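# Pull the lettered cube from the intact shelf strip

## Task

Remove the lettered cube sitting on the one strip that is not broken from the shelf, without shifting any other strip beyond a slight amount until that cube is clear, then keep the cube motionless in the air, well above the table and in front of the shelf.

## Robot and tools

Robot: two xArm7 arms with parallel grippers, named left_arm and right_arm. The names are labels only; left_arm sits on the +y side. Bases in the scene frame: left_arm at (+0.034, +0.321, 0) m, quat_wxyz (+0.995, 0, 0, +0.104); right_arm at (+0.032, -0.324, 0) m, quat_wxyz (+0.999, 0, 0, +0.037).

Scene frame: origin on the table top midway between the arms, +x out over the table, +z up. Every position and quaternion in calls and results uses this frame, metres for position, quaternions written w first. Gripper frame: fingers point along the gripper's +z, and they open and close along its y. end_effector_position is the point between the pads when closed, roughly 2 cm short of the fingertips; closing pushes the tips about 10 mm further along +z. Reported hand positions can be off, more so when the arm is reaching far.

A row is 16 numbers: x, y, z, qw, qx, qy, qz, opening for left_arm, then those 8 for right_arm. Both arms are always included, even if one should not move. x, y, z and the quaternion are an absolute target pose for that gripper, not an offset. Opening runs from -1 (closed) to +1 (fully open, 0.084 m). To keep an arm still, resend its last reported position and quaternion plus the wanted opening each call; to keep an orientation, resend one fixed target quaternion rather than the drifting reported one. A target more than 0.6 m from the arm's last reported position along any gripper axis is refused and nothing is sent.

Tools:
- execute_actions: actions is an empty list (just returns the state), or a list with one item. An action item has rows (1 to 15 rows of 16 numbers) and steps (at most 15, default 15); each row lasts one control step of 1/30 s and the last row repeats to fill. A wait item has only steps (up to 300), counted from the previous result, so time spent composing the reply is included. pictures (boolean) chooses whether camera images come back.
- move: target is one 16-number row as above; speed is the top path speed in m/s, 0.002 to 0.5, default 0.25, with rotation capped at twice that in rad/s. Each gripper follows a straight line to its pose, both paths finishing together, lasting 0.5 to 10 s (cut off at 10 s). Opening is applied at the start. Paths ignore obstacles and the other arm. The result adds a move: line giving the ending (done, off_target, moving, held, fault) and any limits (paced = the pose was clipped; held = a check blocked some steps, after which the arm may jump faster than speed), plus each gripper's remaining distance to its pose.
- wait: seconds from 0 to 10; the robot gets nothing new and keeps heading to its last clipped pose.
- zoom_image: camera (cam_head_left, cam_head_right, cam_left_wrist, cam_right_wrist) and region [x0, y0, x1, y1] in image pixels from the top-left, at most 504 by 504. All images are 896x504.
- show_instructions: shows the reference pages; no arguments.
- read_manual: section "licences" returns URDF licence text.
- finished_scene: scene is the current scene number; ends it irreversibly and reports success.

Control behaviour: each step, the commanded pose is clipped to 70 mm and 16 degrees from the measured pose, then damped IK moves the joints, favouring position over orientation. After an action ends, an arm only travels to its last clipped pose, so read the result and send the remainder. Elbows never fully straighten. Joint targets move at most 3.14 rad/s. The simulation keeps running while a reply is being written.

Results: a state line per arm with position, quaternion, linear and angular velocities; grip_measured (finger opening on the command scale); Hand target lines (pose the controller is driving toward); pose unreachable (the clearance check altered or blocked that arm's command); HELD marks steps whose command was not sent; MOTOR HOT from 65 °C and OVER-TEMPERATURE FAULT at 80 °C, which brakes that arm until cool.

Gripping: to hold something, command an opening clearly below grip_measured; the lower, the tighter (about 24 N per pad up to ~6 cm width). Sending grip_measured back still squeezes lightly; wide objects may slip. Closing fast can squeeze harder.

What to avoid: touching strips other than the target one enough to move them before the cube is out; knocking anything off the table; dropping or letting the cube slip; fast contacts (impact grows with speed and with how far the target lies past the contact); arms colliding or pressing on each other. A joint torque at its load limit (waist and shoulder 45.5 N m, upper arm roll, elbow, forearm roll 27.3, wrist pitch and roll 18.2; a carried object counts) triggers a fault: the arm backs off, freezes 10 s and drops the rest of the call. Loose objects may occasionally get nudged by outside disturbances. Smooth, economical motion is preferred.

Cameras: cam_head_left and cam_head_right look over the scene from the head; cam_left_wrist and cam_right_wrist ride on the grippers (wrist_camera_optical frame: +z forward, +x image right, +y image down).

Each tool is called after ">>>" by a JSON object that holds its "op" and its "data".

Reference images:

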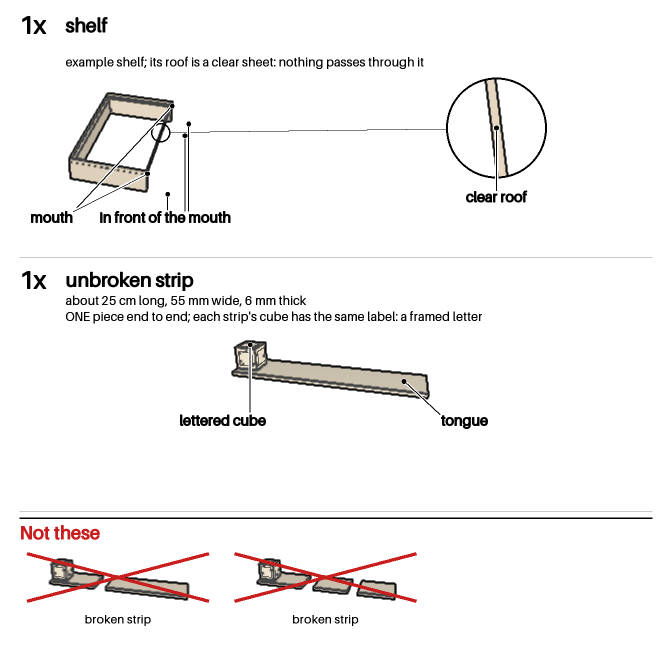

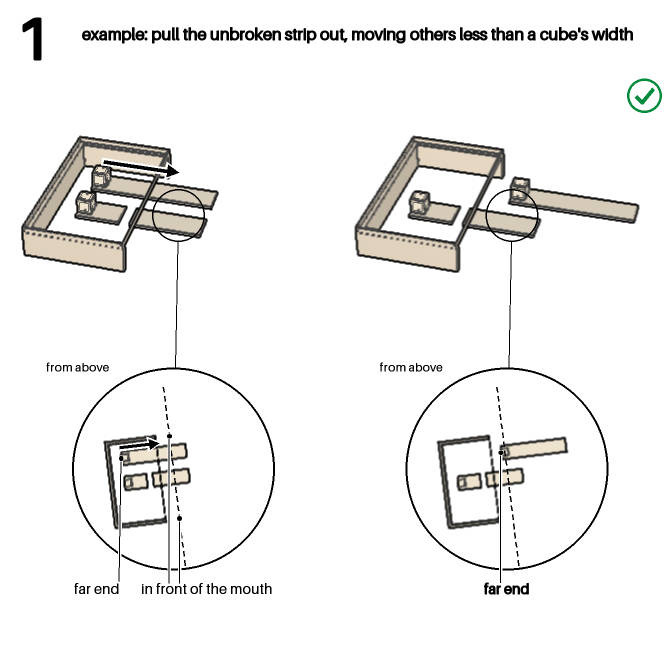

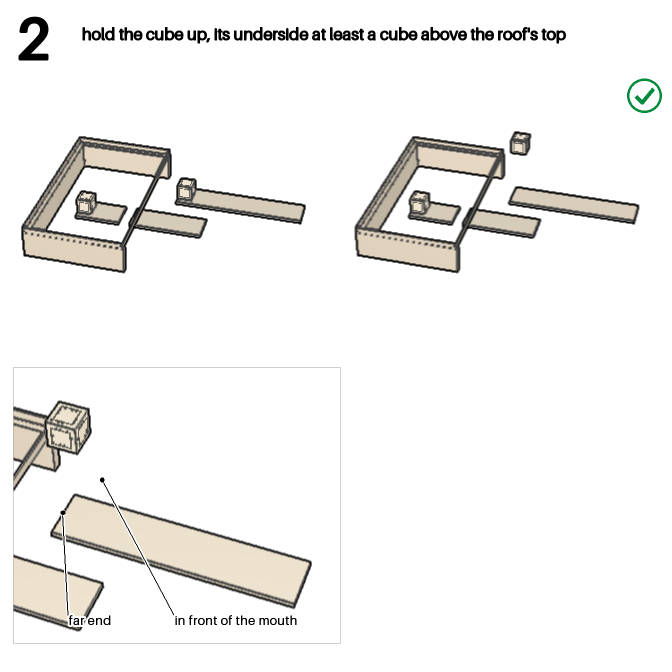

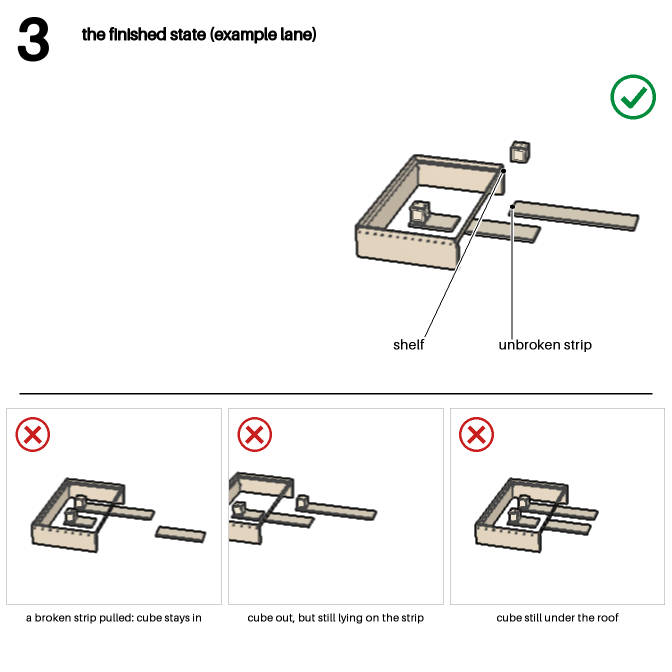

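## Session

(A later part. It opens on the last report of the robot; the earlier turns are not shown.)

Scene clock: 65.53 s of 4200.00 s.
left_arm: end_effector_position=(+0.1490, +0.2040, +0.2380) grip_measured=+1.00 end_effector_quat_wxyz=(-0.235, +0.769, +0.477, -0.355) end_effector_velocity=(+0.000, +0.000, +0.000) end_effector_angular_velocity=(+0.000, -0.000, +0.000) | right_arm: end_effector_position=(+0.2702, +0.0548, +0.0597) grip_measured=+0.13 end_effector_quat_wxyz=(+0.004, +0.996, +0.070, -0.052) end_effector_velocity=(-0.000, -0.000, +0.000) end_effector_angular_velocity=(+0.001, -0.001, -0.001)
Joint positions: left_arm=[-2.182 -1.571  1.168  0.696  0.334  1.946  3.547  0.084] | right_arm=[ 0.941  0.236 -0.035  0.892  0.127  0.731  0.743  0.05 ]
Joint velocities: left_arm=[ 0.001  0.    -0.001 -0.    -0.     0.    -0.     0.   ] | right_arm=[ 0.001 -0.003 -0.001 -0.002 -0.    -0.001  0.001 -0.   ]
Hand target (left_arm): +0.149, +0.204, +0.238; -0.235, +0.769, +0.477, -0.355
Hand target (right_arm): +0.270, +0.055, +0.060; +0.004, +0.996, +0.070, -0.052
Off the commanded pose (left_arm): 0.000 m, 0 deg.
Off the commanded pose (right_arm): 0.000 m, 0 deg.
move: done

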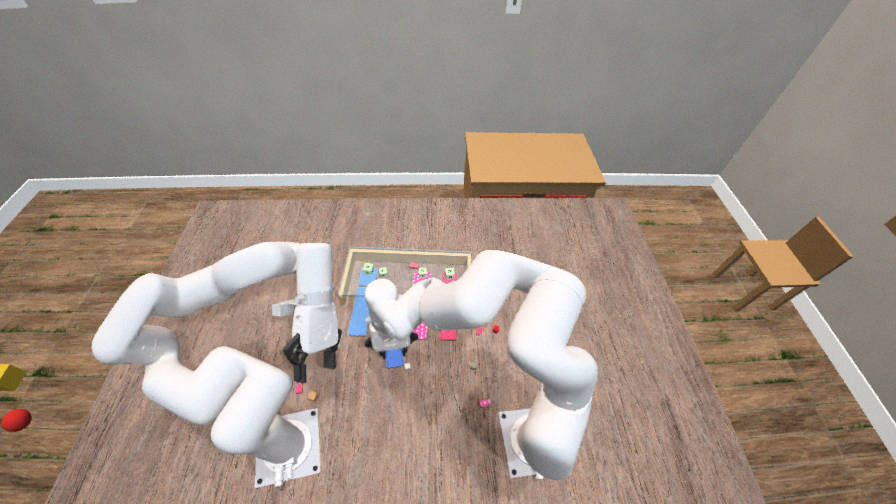

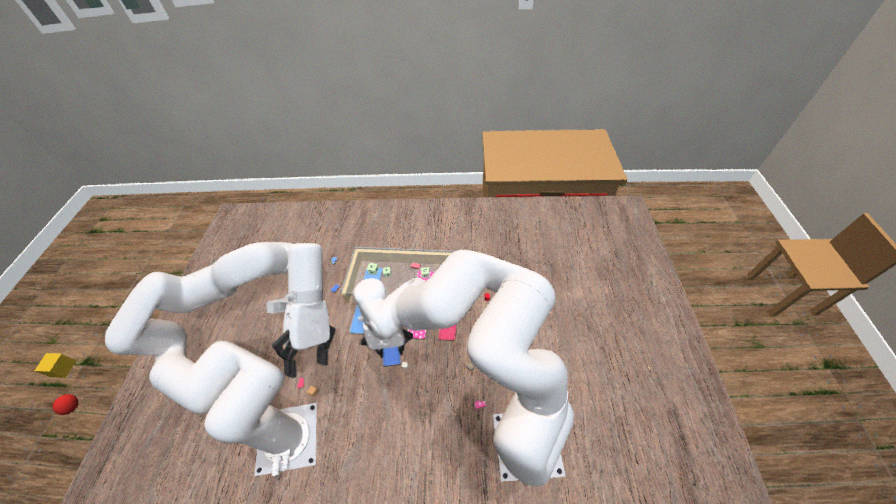

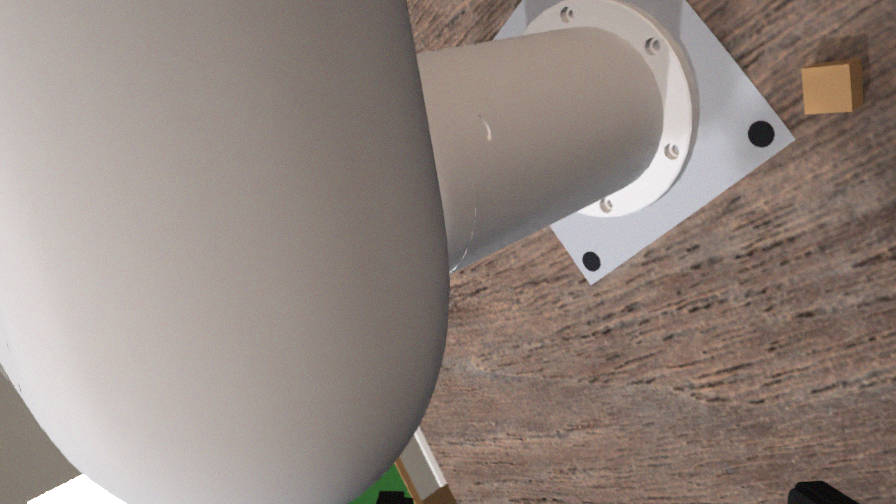

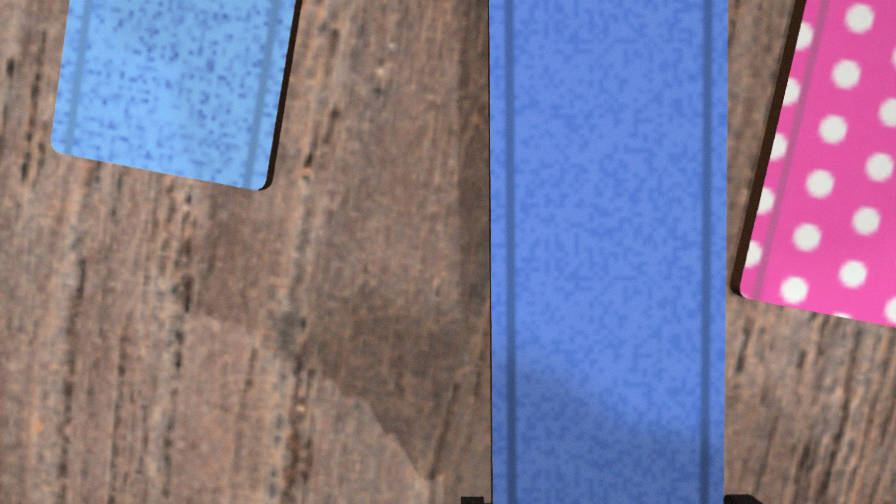

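>>> {"op": "move", "data": {"target": [0.149,0.204,0.238,-0.235,0.768,0.477,-0.355,1,0.29,0.06,0.066,0.003,0.9966,0.07,-0.044,-1], "speed": 0.04}}

>>> {"op": "move", "data": {"target": [0.149,0.204,0.238,-0.235,0.768,0.477,-0.355,1,0.405,0.078,0.066,0.003,0.9966,0.07,-0.044,-1], "speed": 0.05}}

>>> {"op": "move", "data": {"target": [0.149,0.204,0.238,-0.235,0.768,0.477,-0.355,1,0.405,0.078,0.066,0.006,0.9938,0.07,-0.087,-1], "speed": 0.03}}

>>> {"op": "move", "data": {"target": [0.149,0.204,0.238,-0.235,0.768,0.477,-0.355,1,0.27,0.055,0.066,0.012,0.982,0.069,-0.174,-1], "speed": 0.03}}

>>> {"op": "zoom_image", "data": {"camera": "cam_head_right", "region": [300,220,500,340]}}

Scene clock: 77.13 s of 4200.00 s.
left_arm: end_effector_position=(+0.1490, +0.2040, +0.2380) grip_measured=+1.00 end_effector_quat_wxyz=(-0.235, +0.769, +0.477, -0.355) end_effector_velocity=(-0.000, +0.000, -0.000) end_effector_angular_velocity=(+0.001, +0.001, +0.000) | right_arm: end_effector_position=(+0.2898, +0.0600, +0.0660) grip_measured=+0.13 end_effector_quat_wxyz=(+0.003, +0.997, +0.070, -0.044) end_effector_velocity=(-0.001, +0.000, -0.001) end_effector_angular_velocity=(-0.002, +0.002, +0.002)
Joint positions: left_arm=[-2.182 -1.571  1.168  0.696  0.334  1.946  3.547  0.084] | right_arm=[ 0.929  0.257 -0.048  0.944  0.112  0.751  0.731  0.05 ]
Joint velocities: left_arm=[ 0.     0.001  0.001  0.    -0.     0.    -0.    -0.   ] | right_arm=[ 0.001  0.003  0.001  0.002 -0.     0.002 -0.001 -0.   ]
Hand target (left_arm): +0.149, +0.204, +0.238; -0.235, +0.769, +0.477, -0.355
Hand target (right_arm): +0.290, +0.060, +0.066; +0.003, +0.997, +0.070, -0.044
Off the commanded pose (left_arm): 0.000 m, 0 deg.
Off the commanded pose (right_arm): 0.000 m, 0 deg.
After step 90, 7.77 s passed at rest.
move: done

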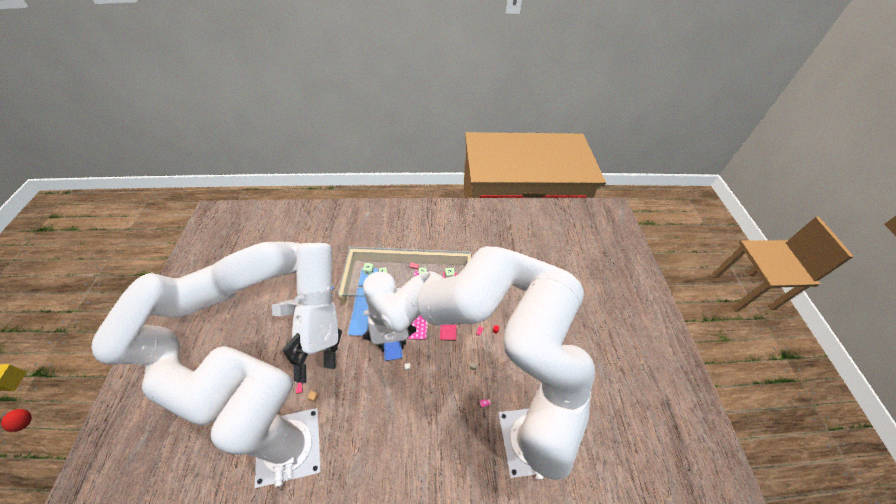

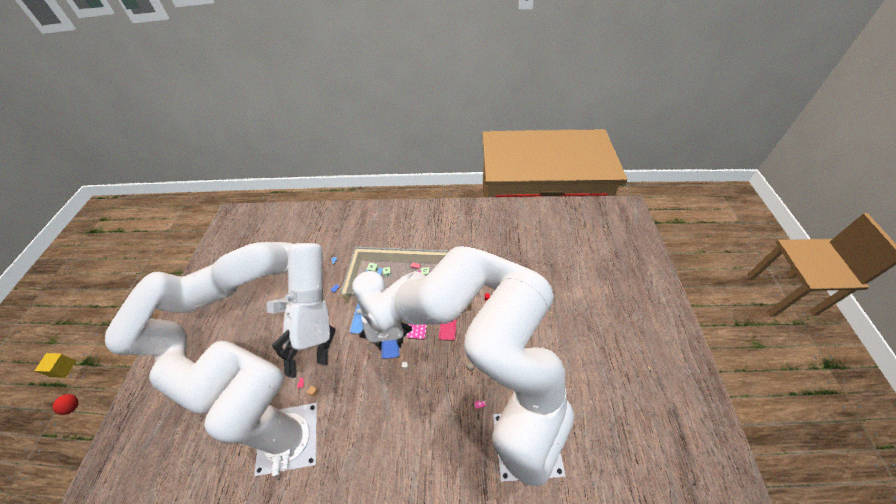

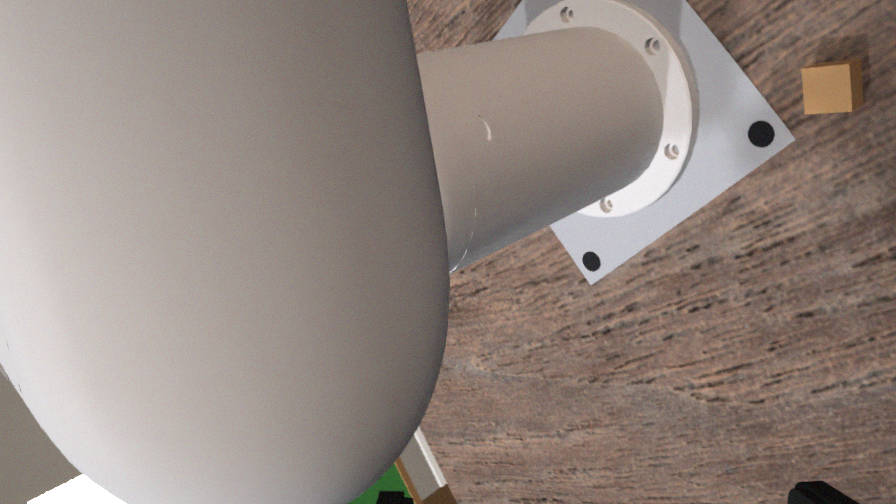

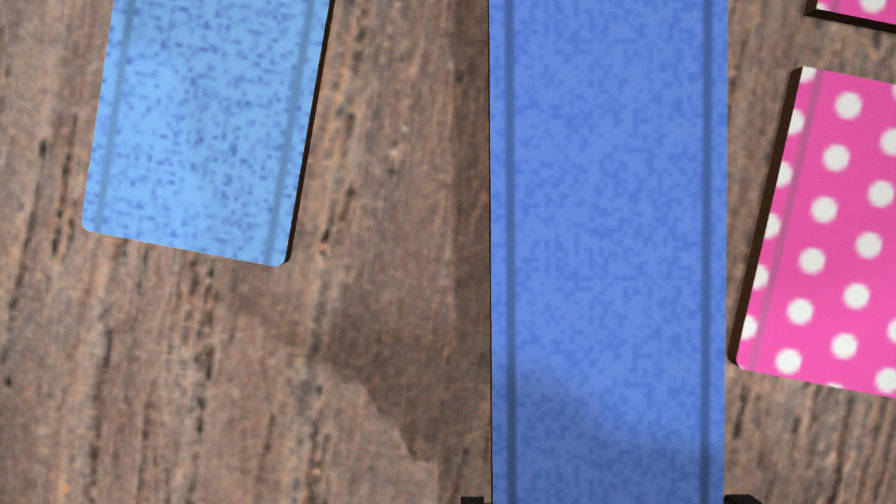

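Scene clock: 79.77 s of 4200.00 s.
left_arm: end_effector_position=(+0.1490, +0.2040, +0.2380) grip_measured=+1.00 end_effector_quat_wxyz=(-0.235, +0.769, +0.477, -0.355) end_effector_velocity=(-0.000, +0.000, +0.000) end_effector_angular_velocity=(+0.000, +0.002, -0.001) | right_arm: end_effector_position=(+0.4047, +0.0782, +0.0662) grip_measured=+0.13 end_effector_quat_wxyz=(+0.003, +0.997, +0.070, -0.044) end_effector_velocity=(-0.001, +0.002, -0.000) end_effector_angular_velocity=(+0.001, +0.002, +0.004)
Joint positions: left_arm=[-2.182 -1.571  1.168  0.696  0.334  1.946  3.547  0.084] | right_arm=[ 0.809  0.503 -0.09   1.324  0.126  0.896  0.581  0.05 ]
Joint velocities: left_arm=[ 0.001  0.     0.001 -0.    -0.001  0.001  0.     0.   ] | right_arm=[ 0.001  0.004  0.003  0.006  0.001  0.003 -0.001 -0.   ]
Hand target (left_arm): +0.149, +0.204, +0.238; -0.235, +0.769, +0.477, -0.355
Hand target (right_arm): +0.405, +0.078, +0.066; +0.003, +0.997, +0.070, -0.044
Off the commanded pose (left_arm): 0.000 m, 0 deg.
Off the commanded pose (right_arm): 0.000 m, 0 deg.
move: done

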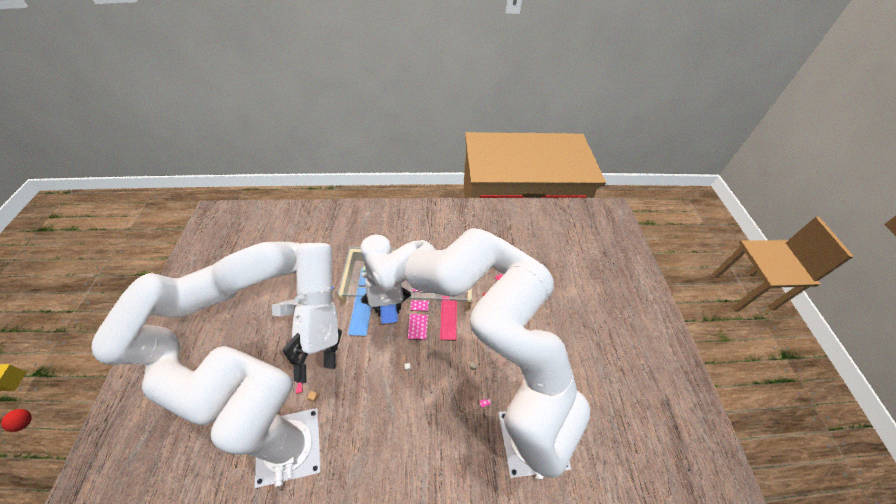

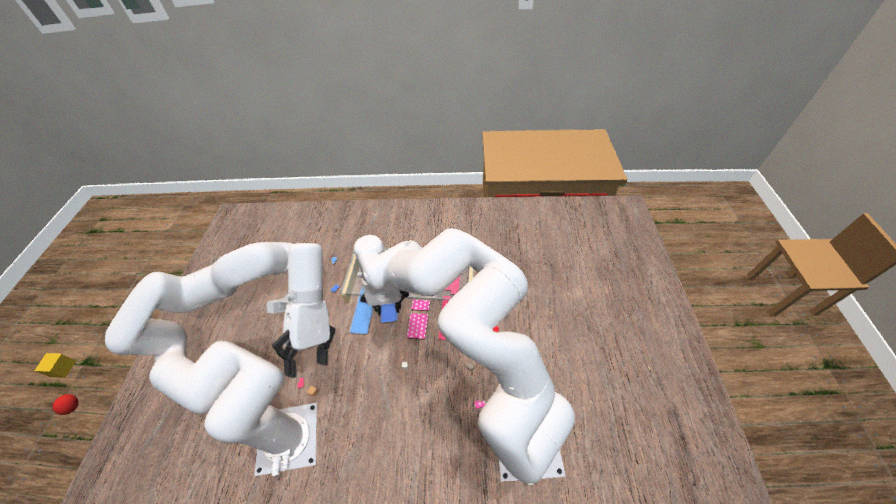

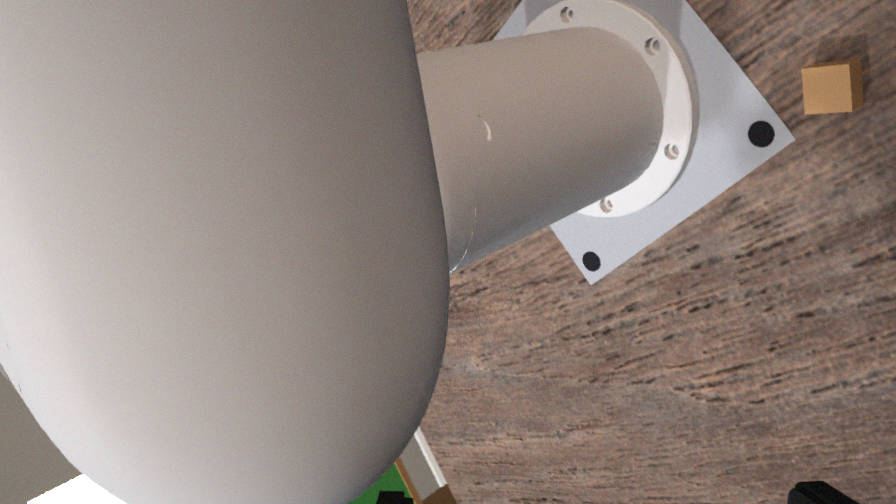

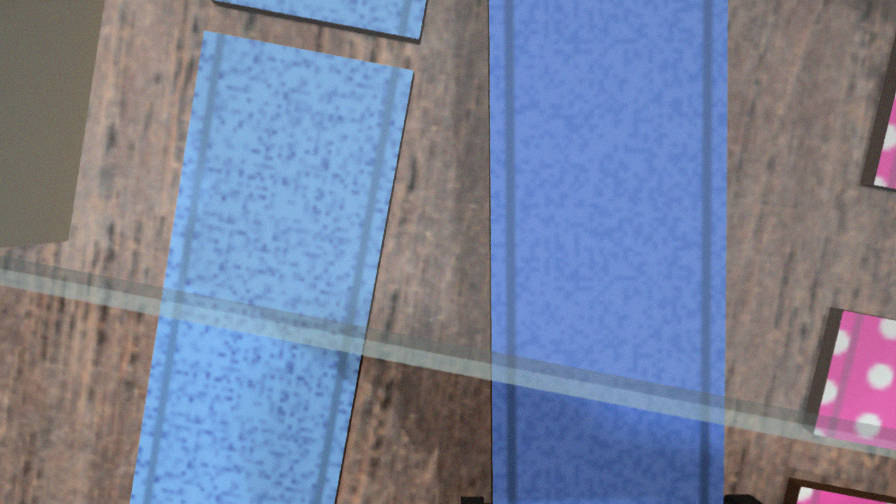

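Scene clock: 81.43 s of 4200.00 s.
left_arm: end_effector_position=(+0.1490, +0.2040, +0.2380) grip_measured=+1.00 end_effector_quat_wxyz=(-0.235, +0.769, +0.477, -0.355) end_effector_velocity=(-0.000, +0.000, +0.000) end_effector_angular_velocity=(+0.000, +0.002, -0.002) | right_arm: end_effector_position=(+0.4052, +0.0780, +0.0662) grip_measured=+0.13 end_effector_quat_wxyz=(+0.006, +0.994, +0.070, -0.087) end_effector_velocity=(-0.001, +0.000, -0.001) end_effector_angular_velocity=(-0.001, +0.005, +0.002)
Joint positions: left_arm=[-2.182 -1.571  1.168  0.696  0.334  1.946  3.547  0.084] | right_arm=[ 0.77   0.551 -0.071  1.412  0.167  1.008  0.541  0.05 ]
Joint velocities: left_arm=[-0.     0.     0.    -0.    -0.002  0.001  0.001  0.   ] | right_arm=[-0.001  0.004  0.001  0.004  0.002  0.006 -0.002 -0.   ]
Hand target (left_arm): +0.149, +0.204, +0.238; -0.235, +0.769, +0.477, -0.355
Hand target (right_arm): +0.405, +0.078, +0.066; +0.006, +0.994, +0.070, -0.087
Off the commanded pose (left_arm): 0.000 m, 0 deg.
Off the commanded pose (right_arm): 0.000 m, 0 deg.
move: done

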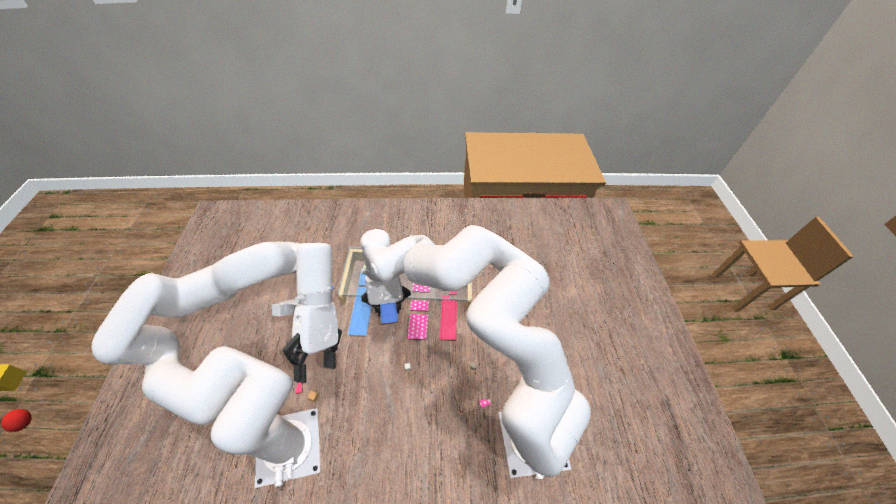

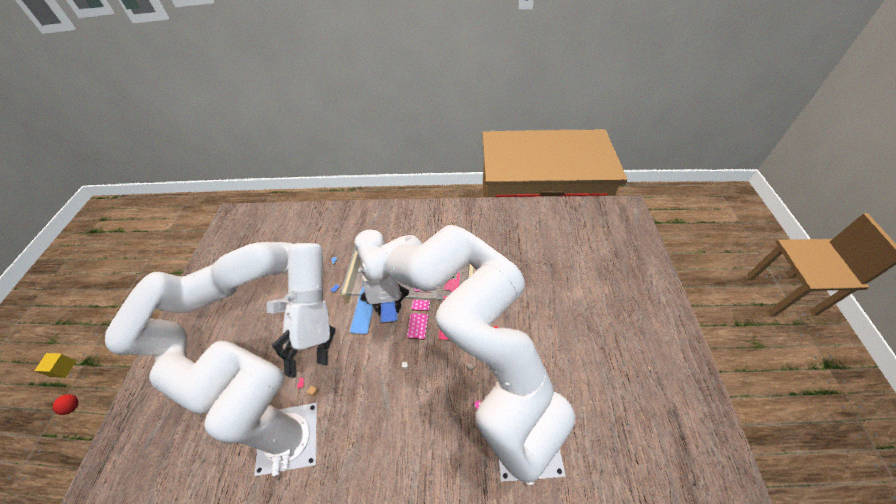

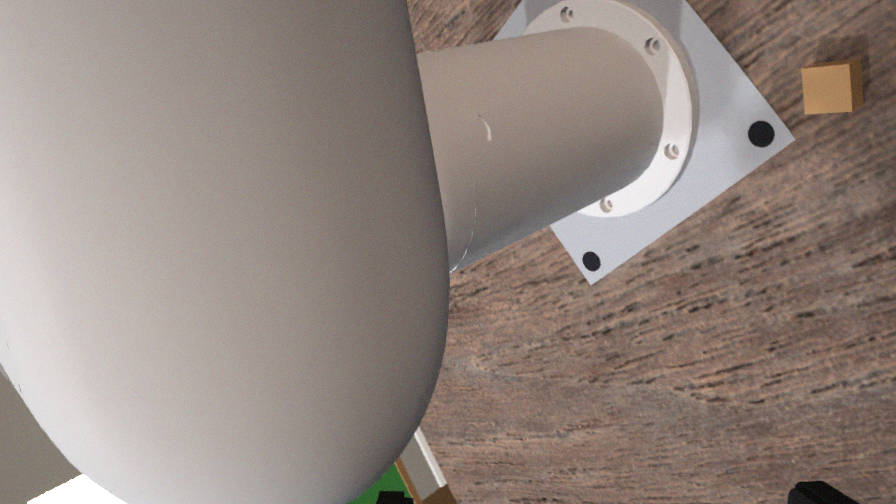

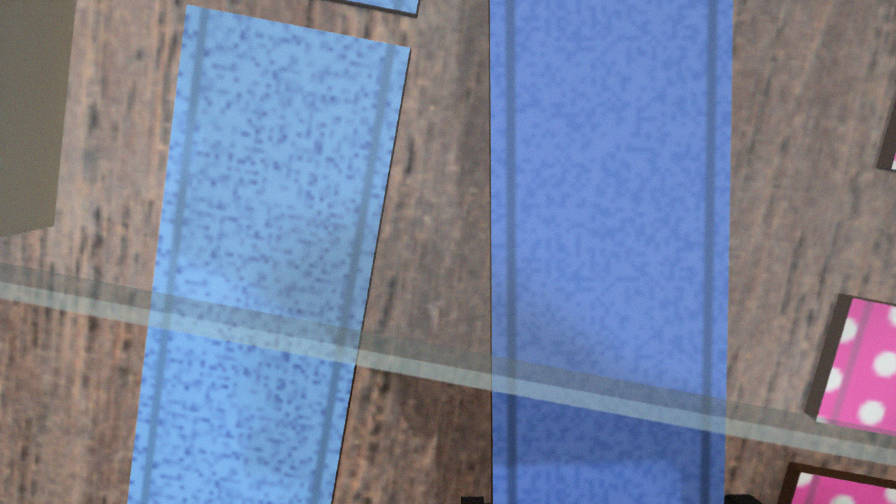

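Scene clock: 86.30 s of 4200.00 s.
left_arm: end_effector_position=(+0.1490, +0.2040, +0.2380) grip_measured=+1.00 end_effector_quat_wxyz=(-0.235, +0.769, +0.477, -0.355) end_effector_velocity=(+0.000, +0.000, -0.000) end_effector_angular_velocity=(+0.001, -0.001, -0.000) | right_arm: end_effector_position=(+0.2702, +0.0549, +0.0659) grip_measured=+0.13 end_effector_quat_wxyz=(+0.012, +0.982, +0.069, -0.174) end_effector_velocity=(-0.000, -0.001, -0.000) end_effector_angular_velocity=(-0.000, +0.003, -0.003)
Joint positions: left_arm=[-2.182 -1.571  1.168  0.696  0.334  1.946  3.547  0.084] | right_arm=[0.822 0.343 0.006 1.081 0.281 1.014 0.579 0.05 ]
Joint velocities: left_arm=[-0.    -0.    -0.    -0.     0.     0.001 -0.001  0.   ] | right_arm=[-0.002 -0.     0.    -0.002  0.003  0.001 -0.    -0.   ]
Hand target (left_arm): +0.149, +0.204, +0.238; -0.235, +0.769, +0.477, -0.355
Hand target (right_arm): +0.270, +0.055, +0.066; +0.012, +0.982, +0.069, -0.174
Off the commanded pose (left_arm): 0.000 m, 0 deg.
Off the commanded pose (right_arm): 0.000 m, 0 deg.
move: done

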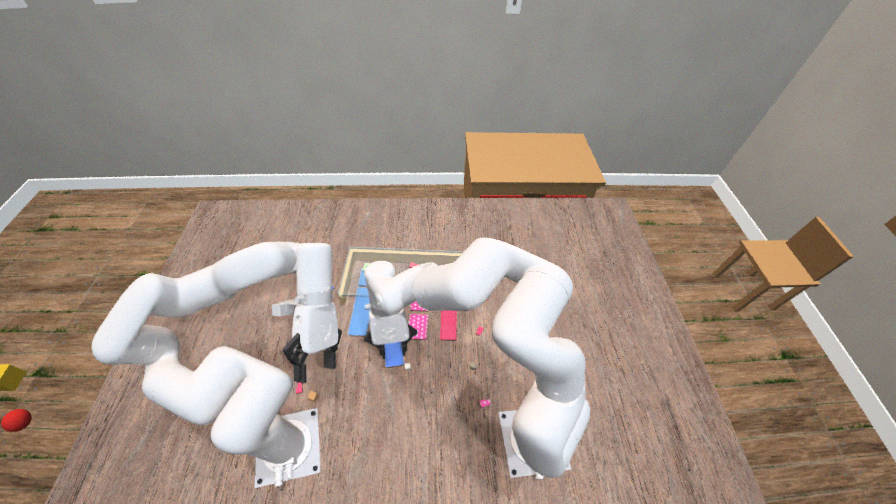

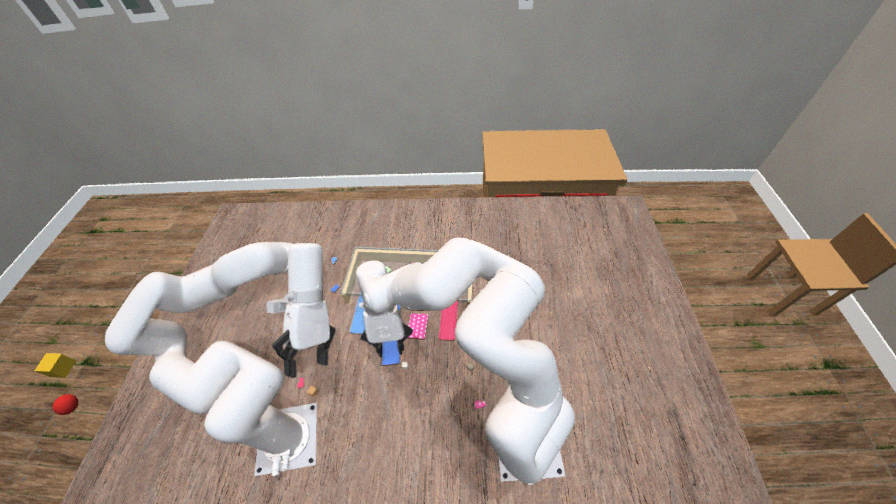

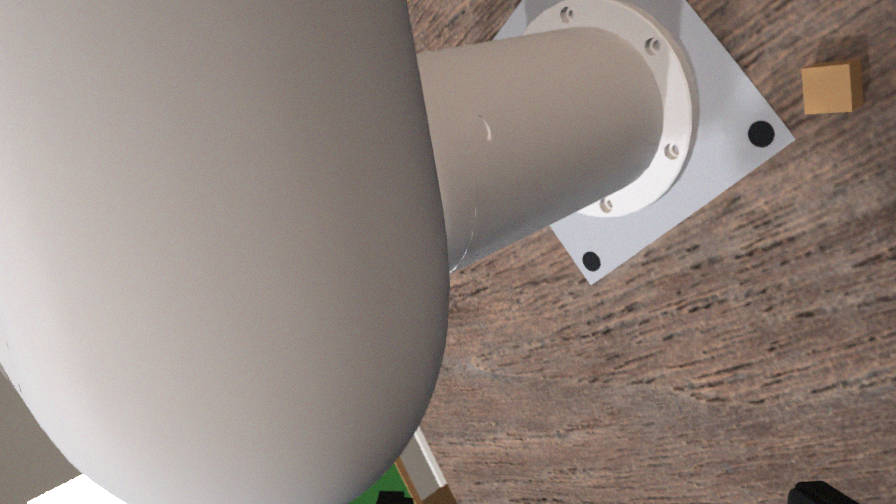

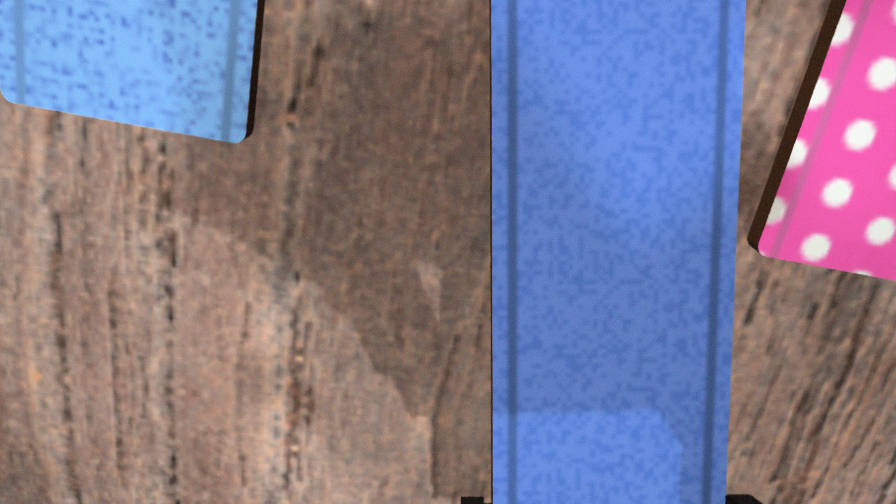

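Region (300, 220, 500, 340) of cam_head_right's 896x504 image, scaled by 2.520, with more detail than that image has; it fills the top 302 rows of this view, and the rest is white.

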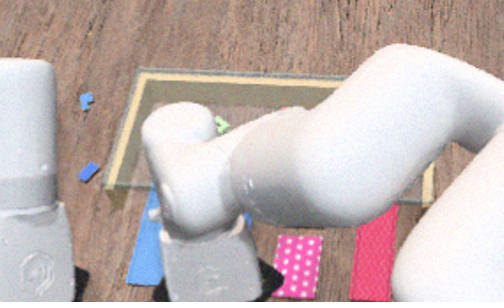

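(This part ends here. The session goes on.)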